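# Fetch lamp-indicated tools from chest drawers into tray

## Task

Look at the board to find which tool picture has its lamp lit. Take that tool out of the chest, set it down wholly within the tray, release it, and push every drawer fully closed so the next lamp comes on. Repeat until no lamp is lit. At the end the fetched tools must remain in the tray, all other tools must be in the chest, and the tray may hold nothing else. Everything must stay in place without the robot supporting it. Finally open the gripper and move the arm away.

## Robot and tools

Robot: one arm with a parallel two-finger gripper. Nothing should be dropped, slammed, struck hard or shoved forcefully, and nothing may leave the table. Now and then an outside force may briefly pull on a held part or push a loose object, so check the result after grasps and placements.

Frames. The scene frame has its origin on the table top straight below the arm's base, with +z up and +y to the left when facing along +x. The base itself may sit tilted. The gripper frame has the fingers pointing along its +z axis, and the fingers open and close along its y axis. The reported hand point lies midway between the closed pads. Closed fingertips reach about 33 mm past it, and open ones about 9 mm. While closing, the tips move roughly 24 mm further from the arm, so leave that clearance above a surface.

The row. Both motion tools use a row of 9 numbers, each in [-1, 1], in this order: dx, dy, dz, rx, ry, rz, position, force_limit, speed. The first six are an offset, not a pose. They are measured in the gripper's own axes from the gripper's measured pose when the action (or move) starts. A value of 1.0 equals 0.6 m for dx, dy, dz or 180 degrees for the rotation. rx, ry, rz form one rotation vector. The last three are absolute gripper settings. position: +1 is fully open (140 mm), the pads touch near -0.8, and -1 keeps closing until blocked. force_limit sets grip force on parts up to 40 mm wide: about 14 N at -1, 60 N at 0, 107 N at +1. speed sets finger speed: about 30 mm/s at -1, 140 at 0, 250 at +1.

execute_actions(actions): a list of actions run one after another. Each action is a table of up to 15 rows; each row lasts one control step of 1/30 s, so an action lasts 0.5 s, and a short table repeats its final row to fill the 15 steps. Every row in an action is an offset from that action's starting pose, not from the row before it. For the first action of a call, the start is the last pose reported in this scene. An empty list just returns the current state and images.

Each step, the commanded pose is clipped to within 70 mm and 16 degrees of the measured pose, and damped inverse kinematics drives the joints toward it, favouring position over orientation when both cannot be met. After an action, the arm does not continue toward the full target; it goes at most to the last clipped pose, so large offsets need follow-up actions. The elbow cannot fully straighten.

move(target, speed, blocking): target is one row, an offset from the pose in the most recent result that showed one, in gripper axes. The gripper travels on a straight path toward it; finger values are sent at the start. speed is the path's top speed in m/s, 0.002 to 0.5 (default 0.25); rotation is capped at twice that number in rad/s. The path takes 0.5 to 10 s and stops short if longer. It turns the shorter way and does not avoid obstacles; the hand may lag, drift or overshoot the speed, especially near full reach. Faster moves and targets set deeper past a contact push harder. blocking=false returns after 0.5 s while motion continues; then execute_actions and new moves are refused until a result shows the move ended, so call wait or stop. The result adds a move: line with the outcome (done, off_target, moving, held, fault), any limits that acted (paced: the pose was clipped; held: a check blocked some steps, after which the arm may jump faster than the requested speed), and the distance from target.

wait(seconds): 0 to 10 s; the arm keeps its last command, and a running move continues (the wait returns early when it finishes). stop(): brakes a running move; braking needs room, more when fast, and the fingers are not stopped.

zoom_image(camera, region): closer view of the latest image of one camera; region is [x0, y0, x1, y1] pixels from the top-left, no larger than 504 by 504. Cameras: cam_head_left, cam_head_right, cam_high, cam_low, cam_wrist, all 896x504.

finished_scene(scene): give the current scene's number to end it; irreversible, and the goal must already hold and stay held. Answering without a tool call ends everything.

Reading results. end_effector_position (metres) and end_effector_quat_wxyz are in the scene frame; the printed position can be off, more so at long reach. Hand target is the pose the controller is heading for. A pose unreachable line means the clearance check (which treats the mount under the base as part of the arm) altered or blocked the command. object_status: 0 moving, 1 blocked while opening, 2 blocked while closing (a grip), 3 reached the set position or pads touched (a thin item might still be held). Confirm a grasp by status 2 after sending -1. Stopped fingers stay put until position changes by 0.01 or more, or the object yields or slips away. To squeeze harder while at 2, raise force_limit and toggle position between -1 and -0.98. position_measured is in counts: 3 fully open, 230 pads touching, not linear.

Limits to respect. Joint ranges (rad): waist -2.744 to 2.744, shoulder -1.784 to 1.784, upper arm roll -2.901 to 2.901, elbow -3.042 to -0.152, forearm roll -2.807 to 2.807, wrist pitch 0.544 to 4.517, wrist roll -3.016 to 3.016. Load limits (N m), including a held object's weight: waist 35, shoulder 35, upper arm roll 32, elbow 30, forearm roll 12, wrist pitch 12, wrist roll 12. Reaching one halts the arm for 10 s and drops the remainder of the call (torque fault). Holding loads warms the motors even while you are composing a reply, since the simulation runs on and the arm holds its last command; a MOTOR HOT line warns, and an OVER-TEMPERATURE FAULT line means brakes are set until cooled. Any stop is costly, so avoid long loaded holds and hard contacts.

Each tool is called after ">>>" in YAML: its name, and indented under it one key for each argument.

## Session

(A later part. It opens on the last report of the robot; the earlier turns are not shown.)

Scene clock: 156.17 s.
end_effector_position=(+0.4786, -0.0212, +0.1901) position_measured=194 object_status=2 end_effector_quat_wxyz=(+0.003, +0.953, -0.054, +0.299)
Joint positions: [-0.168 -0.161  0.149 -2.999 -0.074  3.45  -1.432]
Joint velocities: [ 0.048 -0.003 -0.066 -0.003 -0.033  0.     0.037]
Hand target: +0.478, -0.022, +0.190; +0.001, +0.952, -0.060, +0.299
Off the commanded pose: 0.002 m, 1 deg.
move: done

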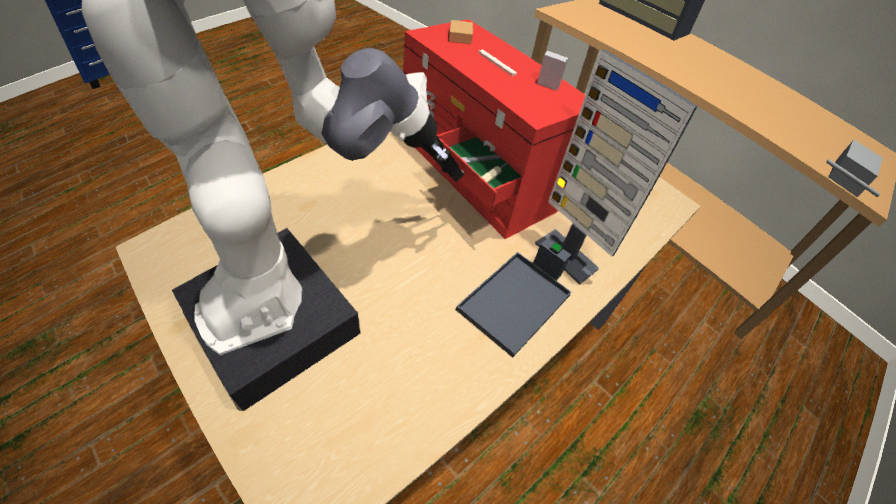

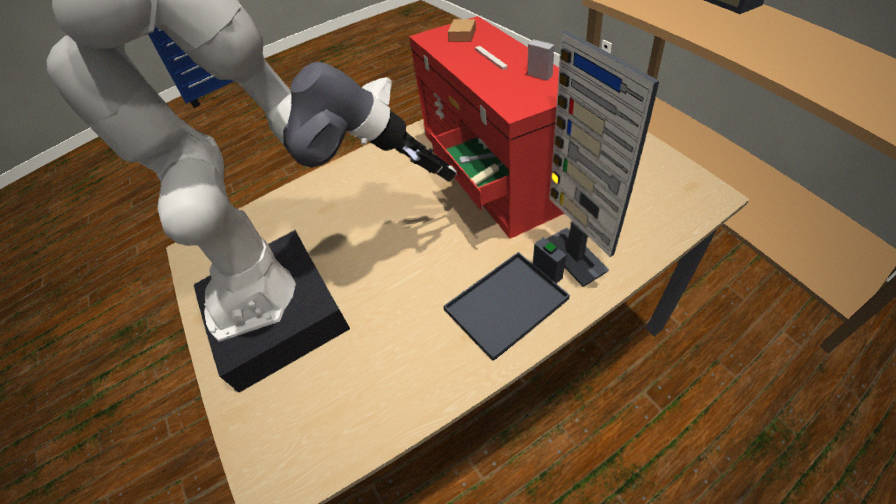

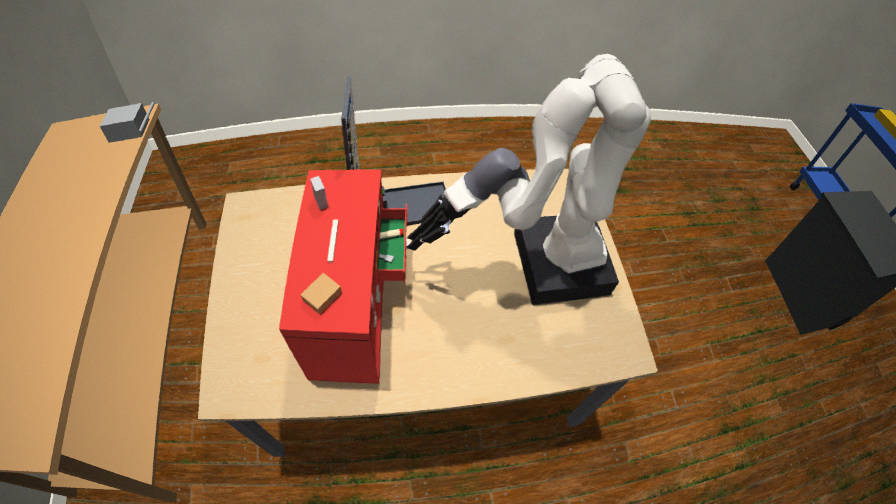

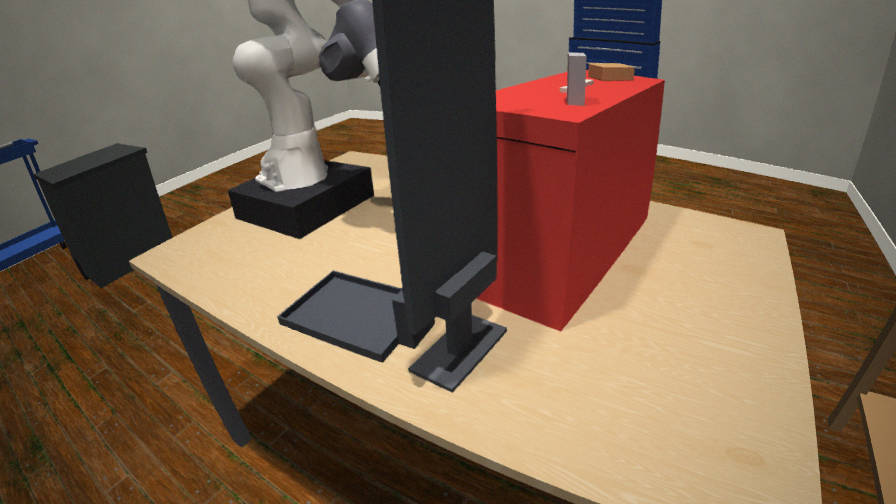

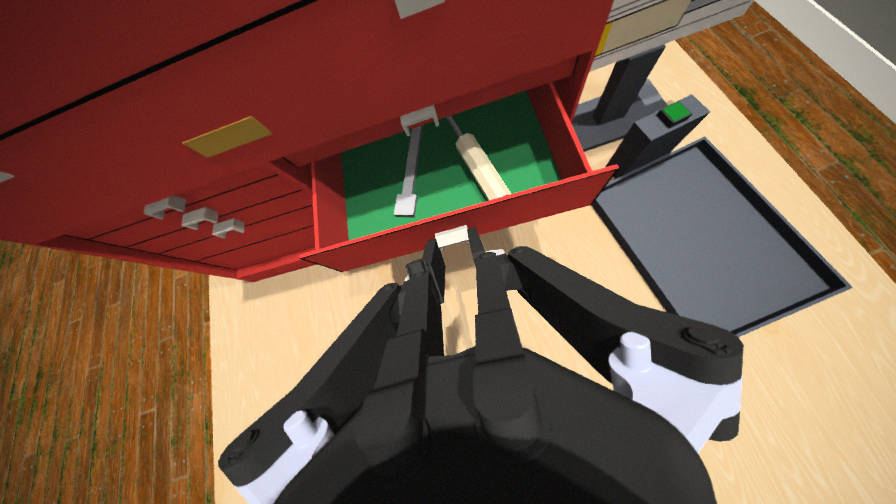

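>>> zoom_image:
  camera: "cam_high"
  region: [350, 190, 450, 290]

>>> zoom_image:
  camera: "cam_wrist"
  region: [300, 70, 620, 270]

>>> zoom_image:
  camera: "cam_head_right"
  region: [420, 110, 530, 220]

Region (350, 190, 450, 290) of cam_high's 896x504 image, scaled by 5.040, with more detail than that image has.

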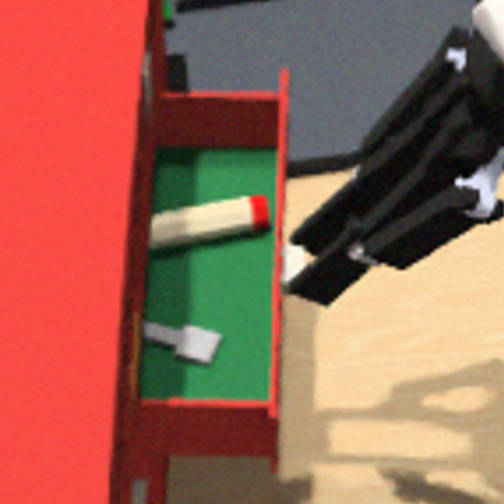

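Region (300, 70, 620, 270) of cam_wrist's 896x504 image, scaled by 1.575, with more detail than that image has; it fills the top 315 rows of this view, and the rest is white.

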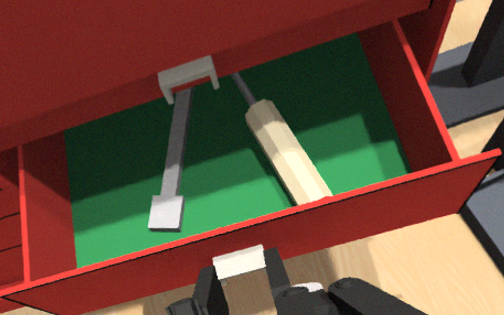

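Region (420, 110, 530, 220) of cam_head_right's 896x504 image, scaled by 4.582, with more detail than that image has.

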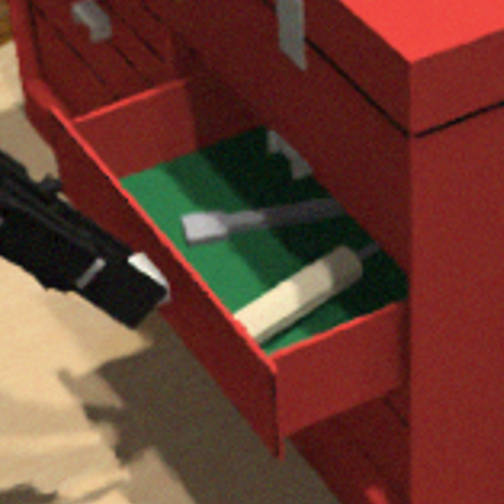

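>>> move:
  target: [0.1073,0.0048,0.0767,0,0,0,-1,0,-0.3]
  speed: 0.08

>>> move:
  target: [0.0192,0.0002,0.0133,0,0,0,-1,0,-0.3]
  speed: 0.02

Scene clock: 163.47 s.
end_effector_position=(+0.5569, -0.0321, +0.1889) position_measured=194 object_status=2 end_effector_quat_wxyz=(-0.000, +0.952, -0.060, +0.300)
Joint positions: [-0.186  0.032  0.164 -2.758 -0.01   3.403 -1.498]
Joint velocities: [ 0.021  0.     0.     0.005  0.066 -0.006 -0.063]
Hand target: +0.557, -0.033, +0.188; +0.002, +0.953, -0.054, +0.298
Off the commanded pose: 0.000 m, 1 deg.
move: done

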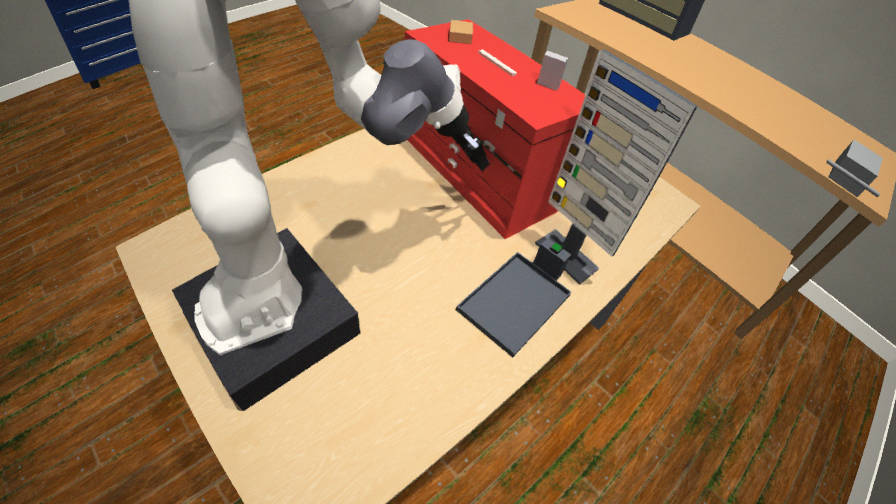

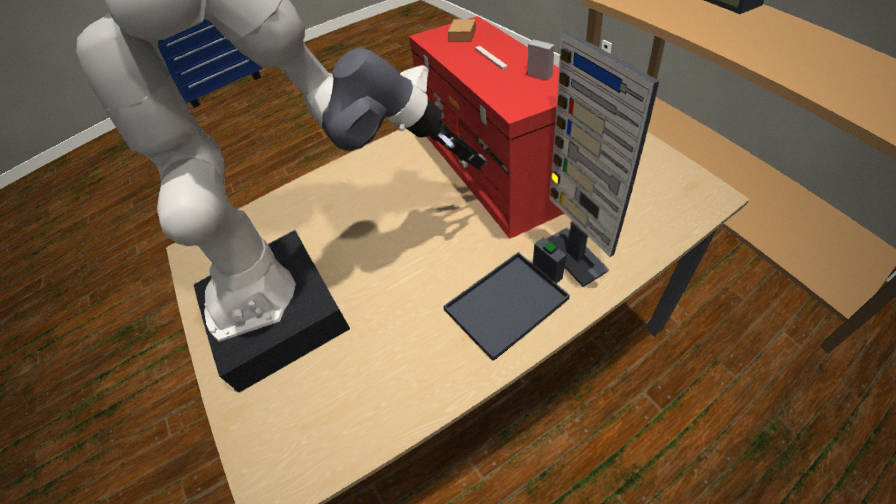

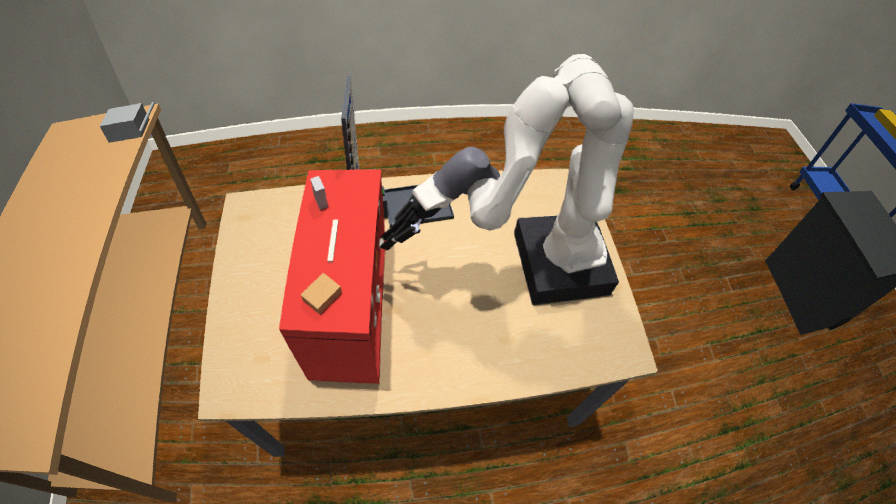

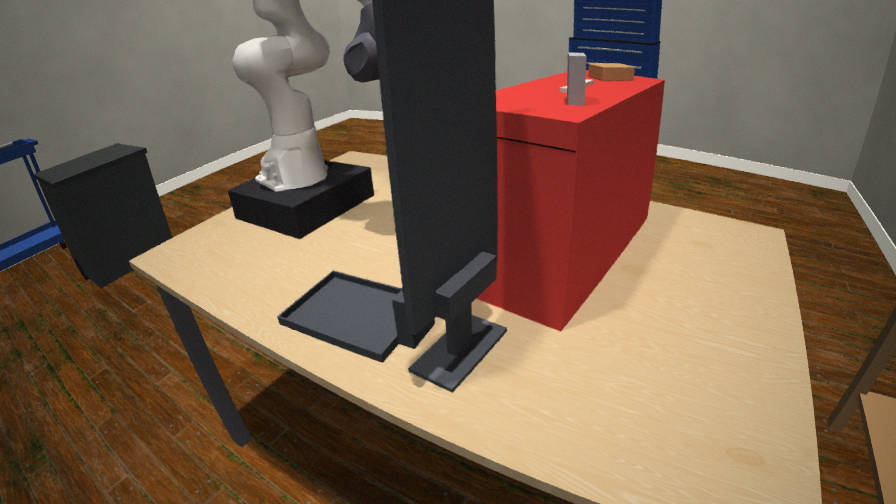

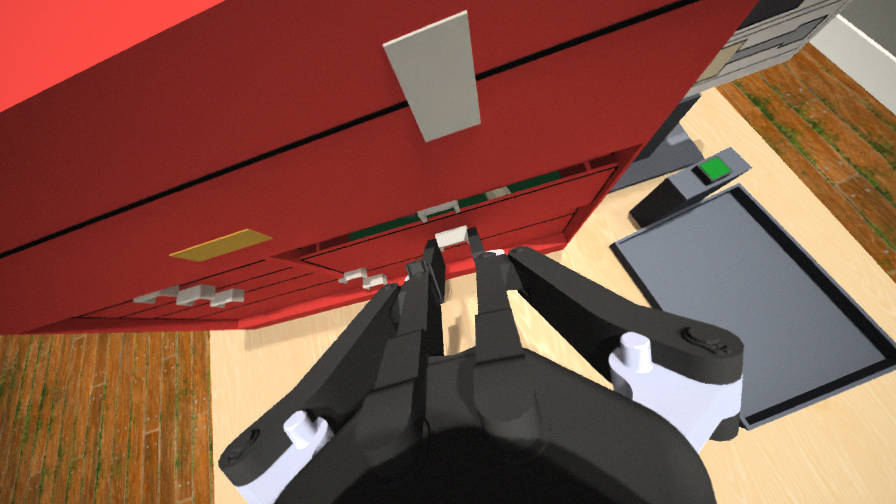

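Scene clock: 164.40 s.
end_effector_position=(+0.5682, -0.0336, +0.1887) position_measured=194 object_status=2 end_effector_quat_wxyz=(-0.001, +0.952, -0.061, +0.299)
Joint positions: [-0.184  0.057  0.163 -2.721  0.005  3.389 -1.512]
Joint velocities: [ 0.006 -0.     0.001  0.002  0.016 -0.004 -0.016]
Hand target: +0.571, -0.034, +0.189; -0.000, +0.952, -0.060, +0.300
Off the commanded pose: 0.003 m, 0 deg.
move: done

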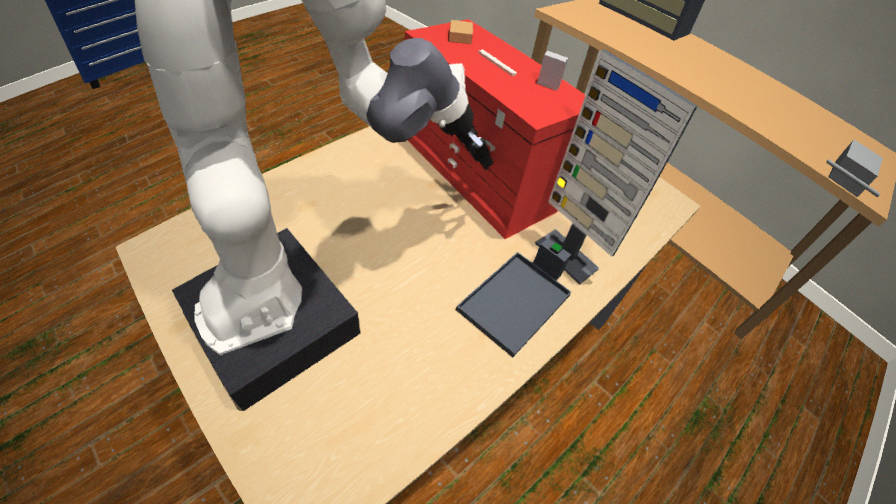

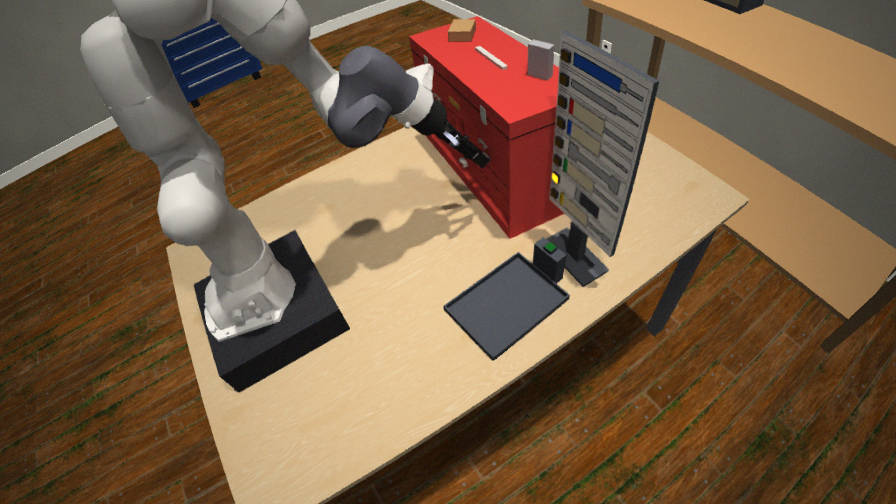

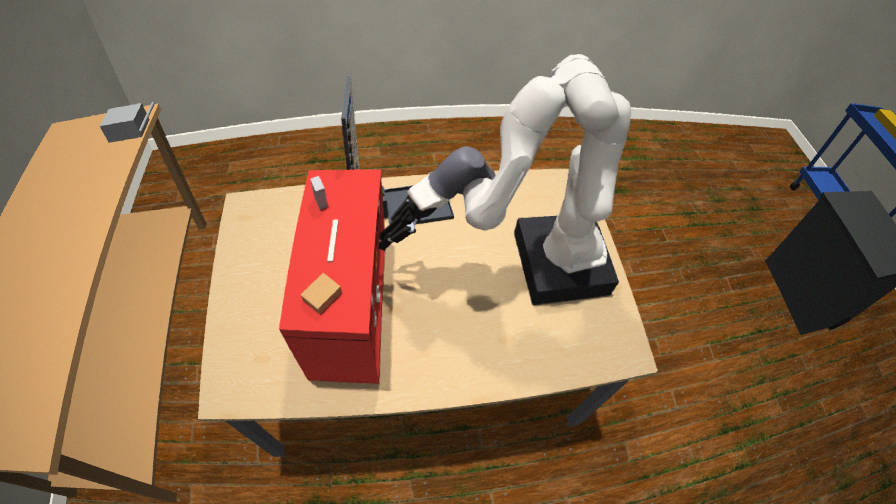

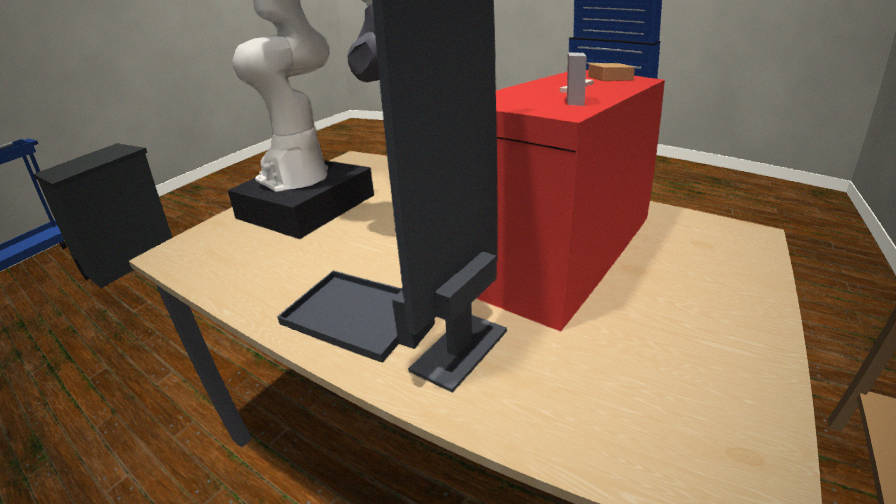

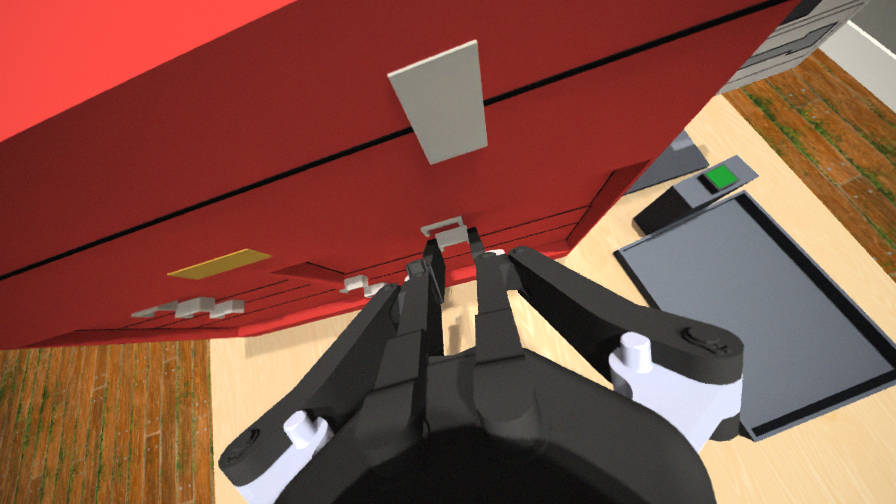

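>>> execute_actions:
  actions:
    - [[-0.001,0,-0.001,0,0,0,-0.3,0,0.3],[-0.001,0,-0.001,0,0,0,-0.3,0,0.3],[-0.001,0,-0.001,0,0,0,-0.3,0,0.3],[-0.001,0,-0.001,0,0,0,-0.3,0,0.3],[-0.001,0,-0.001,0,0,0,-0.3,0,0.3],[-0.001,0,-0.001,0,0,0,-0.3,0,0.3],[-0.001,0,-0.001,0,0,0,-0.3,0,0.3],[-0.003,0,-0.002,0,0,0,-0.3,0,0.3],[-0.007,0,-0.005,0,0,0,-0.3,0,0.3],[-0.012,0,-0.008,0,0,0,-0.3,0,0.3],[-0.018,0,-0.0125,0,0,0,-0.3,0,0.3],[-0.024,0,-0.0167,0,0,0,-0.3,0,0.3],[-0.030,0,-0.021,0,0,0,-0.3,0,0.3],[-0.036,0,-0.025,0,0,0,-0.3,0,0.3],[-0.041,0,-0.0285,0,0,0,-0.3,0,0.3]]

>>> wait:
  seconds: 0.3

Scene clock: 173.37 s.
end_effector_position=(+0.5461, -0.0320, +0.1865) position_measured=167 object_status=3 end_effector_quat_wxyz=(+0.002, +0.954, -0.058, +0.296)
Joint positions: [-0.184  0.013  0.164 -2.786 -0.002  3.402 -1.508]
Joint velocities: [ 0.001 -0.248  0.001 -0.348 -0.061  0.074  0.053]
Hand target: +0.539, -0.030, +0.189; +0.001, +0.952, -0.061, +0.299
Off the commanded pose: 0.008 m, 1 deg.

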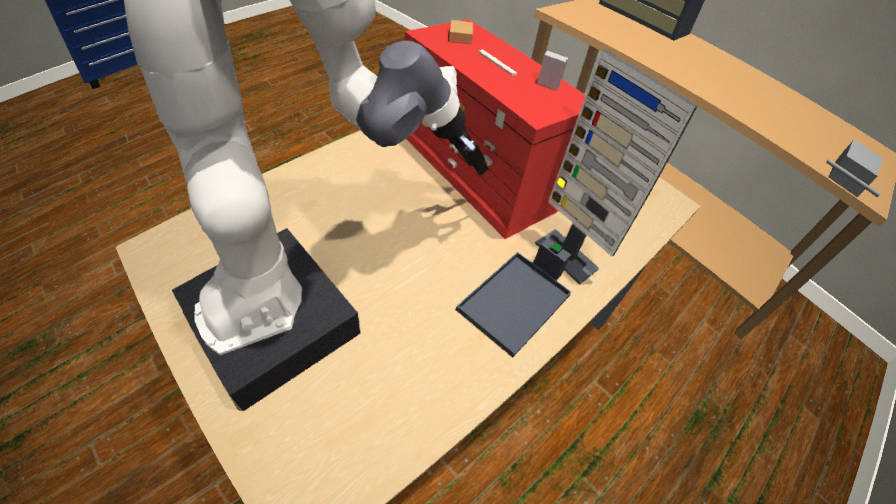

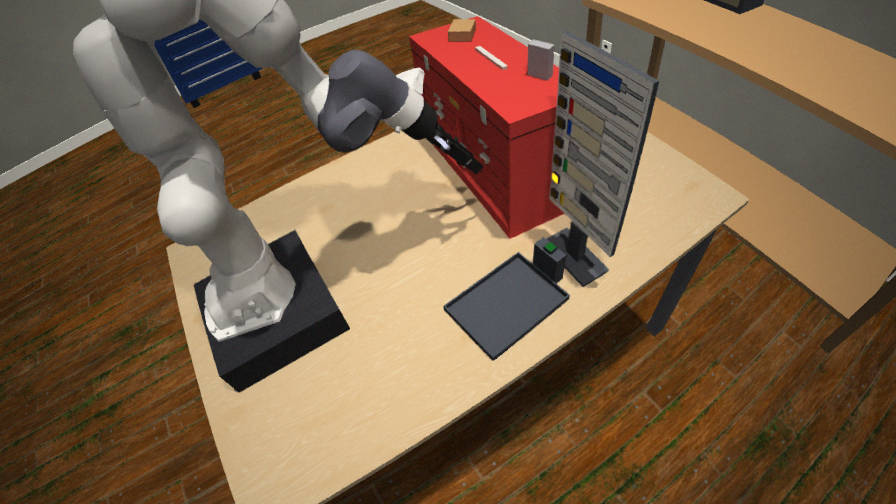

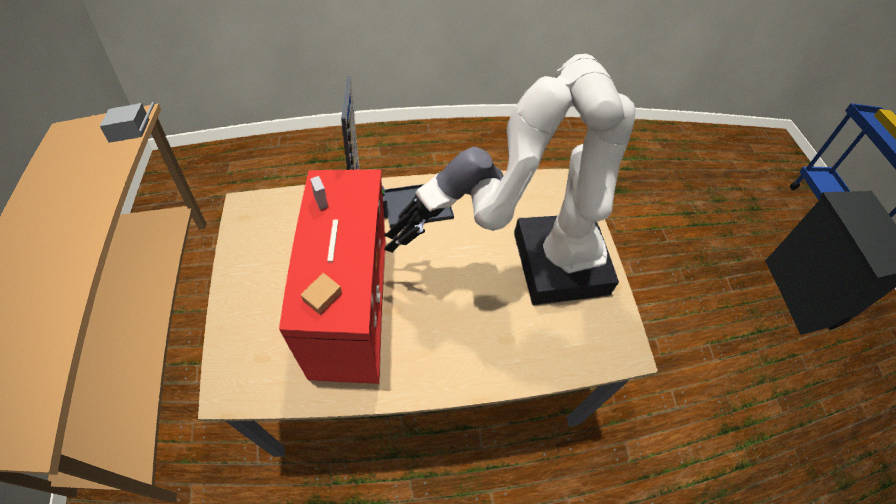

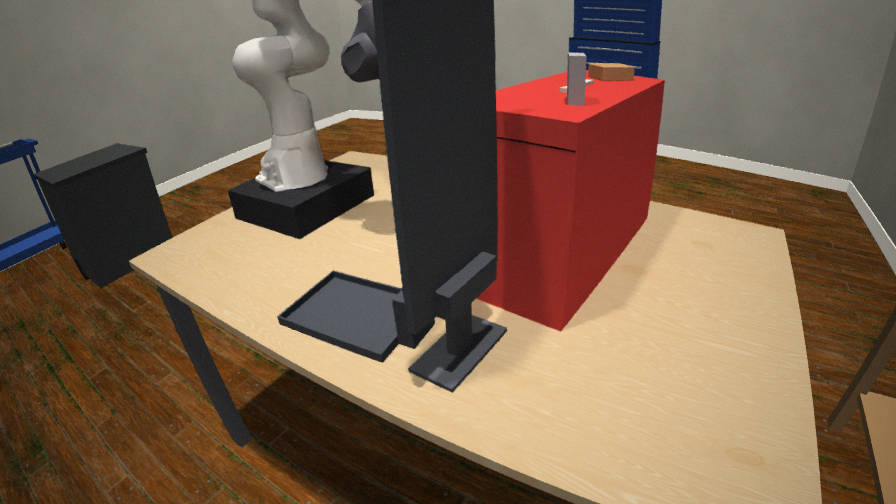

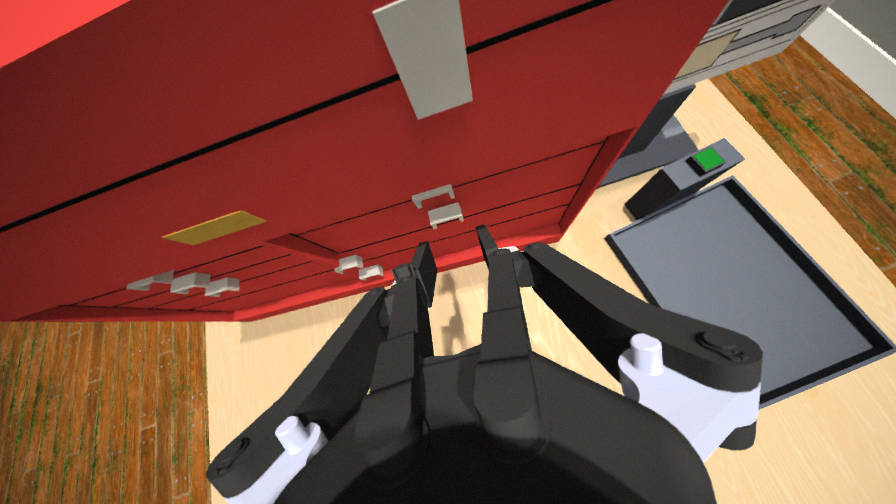

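Scene clock: 173.67 s.
end_effector_position=(+0.5388, -0.0311, +0.1873) position_measured=167 object_status=3 end_effector_quat_wxyz=(+0.002, +0.953, -0.059, +0.297)
Joint positions: [-0.184 -0.005  0.164 -2.811 -0.008  3.413 -1.498]
Joint velocities: [-0.001 -0.005 -0.    -0.005 -0.003  0.013  0.02 ]
Hand target: +0.539, -0.030, +0.189; +0.001, +0.952, -0.061, +0.299
Off the commanded pose: 0.002 m, 0 deg.
wait: 0.30 s; at rest by 0.27 s

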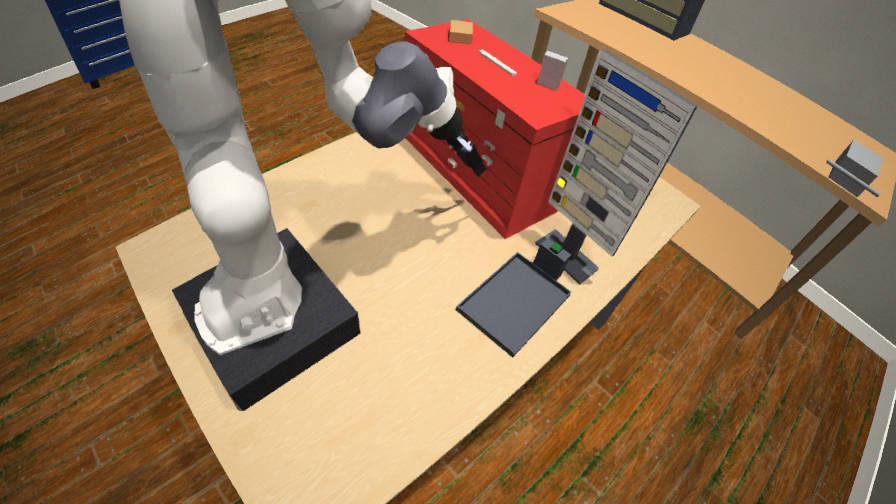

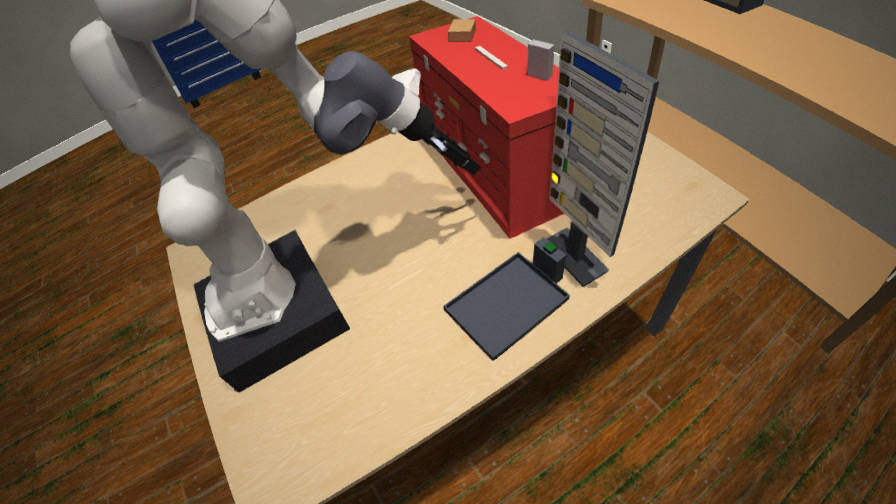

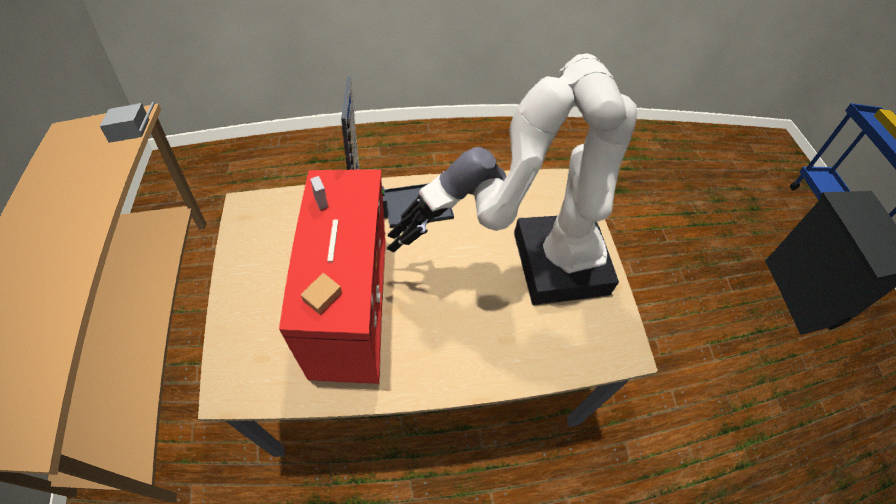

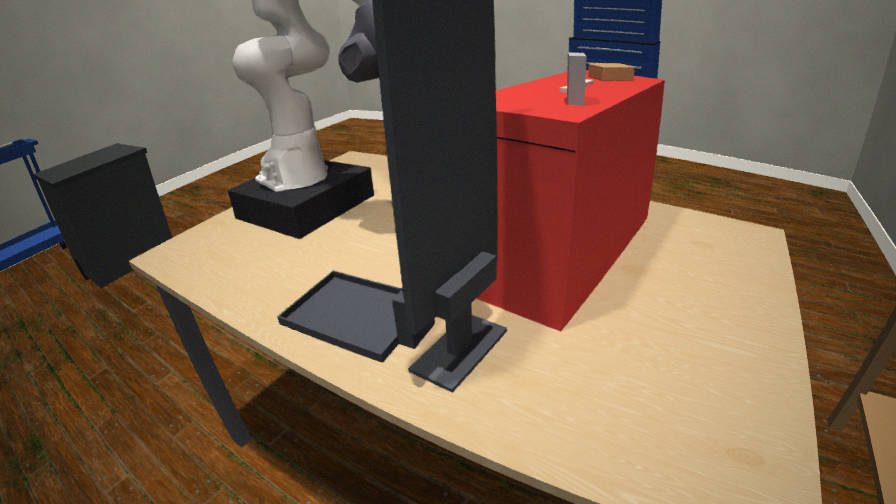

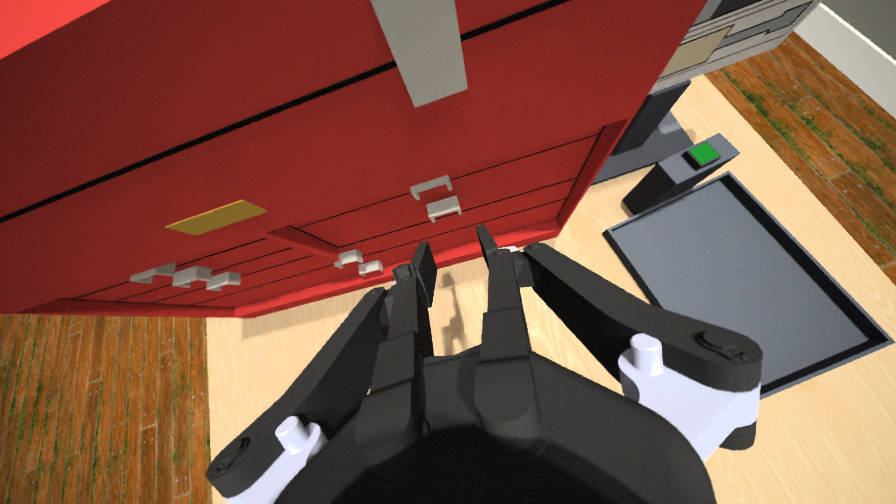

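>>> zoom_image:
  camera: "cam_wrist"
  region: [320, 180, 480, 290]

Region (320, 180, 480, 290) of cam_wrist's 896x504 image, scaled by 3.150, with more detail than that image has; it fills the top 346 rows of this view, and the rest is white.

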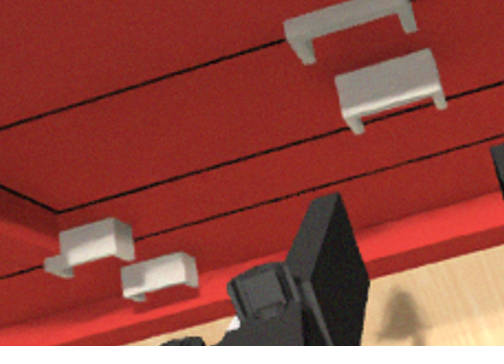

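>>> move:
  target: [-0.0645,-0.2173,0.0717,-0.0094,0.0027,-0.0036,-0.3,0,0]
  speed: 0.1

Scene clock: 191.03 s.
end_effector_position=(+0.5454, +0.0961, +0.1352) position_measured=167 object_status=3 end_effector_quat_wxyz=(+0.022, +0.950, -0.066, +0.304)
Joint positions: [ 0.517  0.273  0.009 -2.626  0.902  3.587 -1.893]
Joint velocities: [ 0.076  0.002 -0.065  0.015  0.058 -0.02  -0.074]
Hand target: +0.545, +0.096, +0.134; +0.025, +0.952, -0.057, +0.301
Off the commanded pose: 0.005 m, 1 deg.
move: off_target

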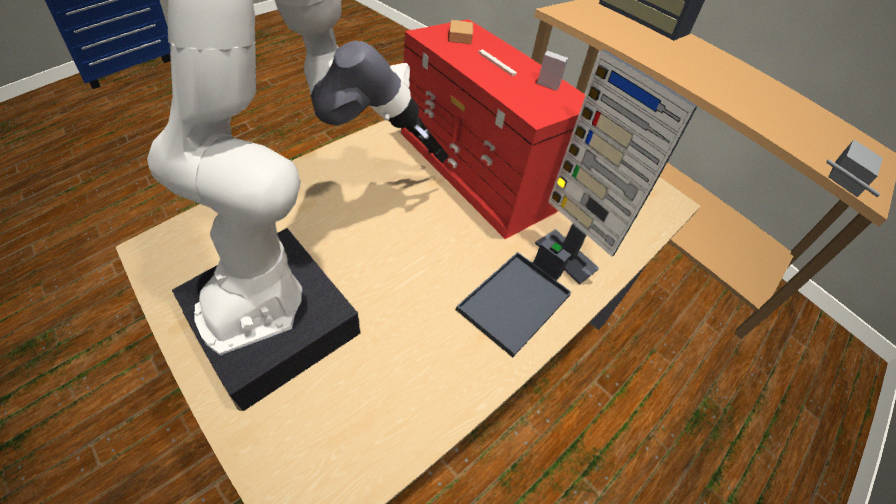

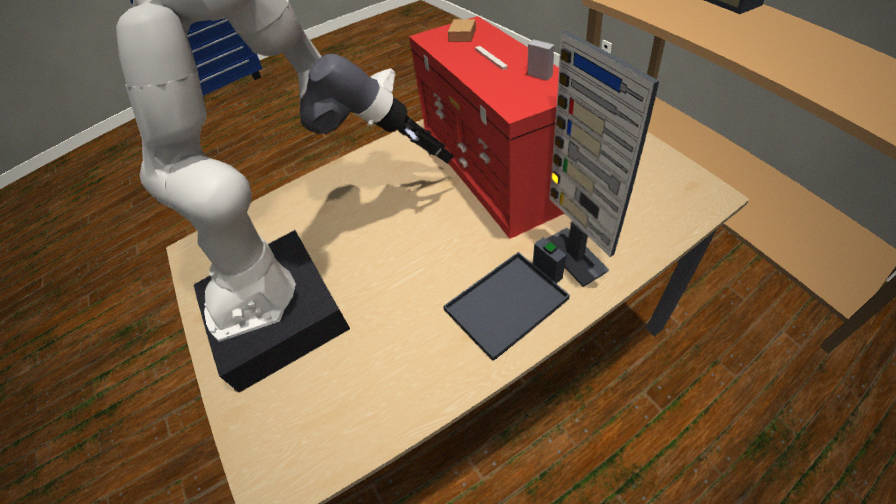

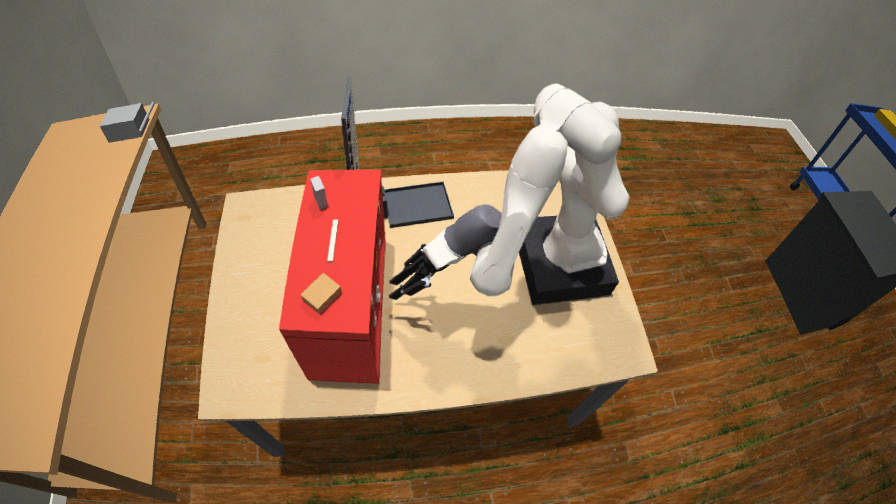

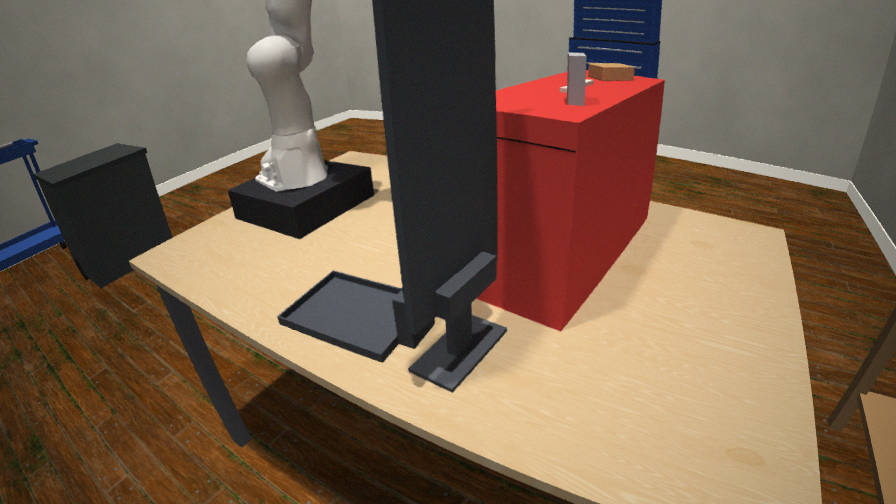

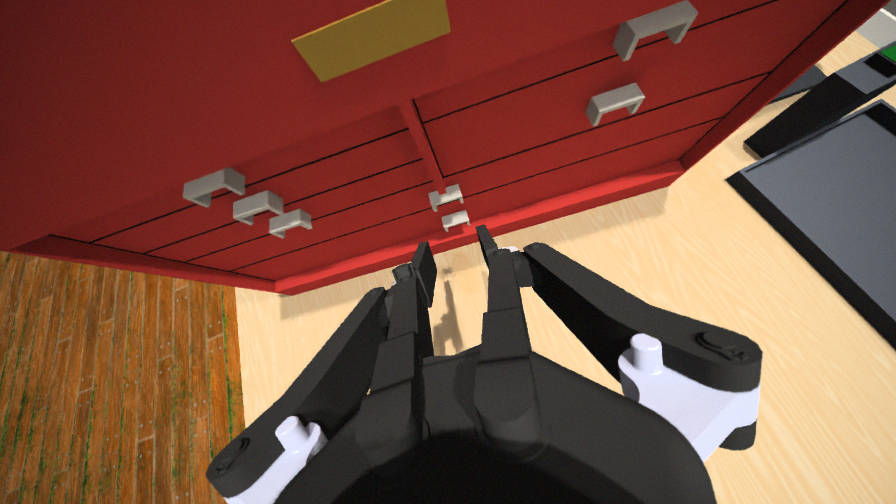

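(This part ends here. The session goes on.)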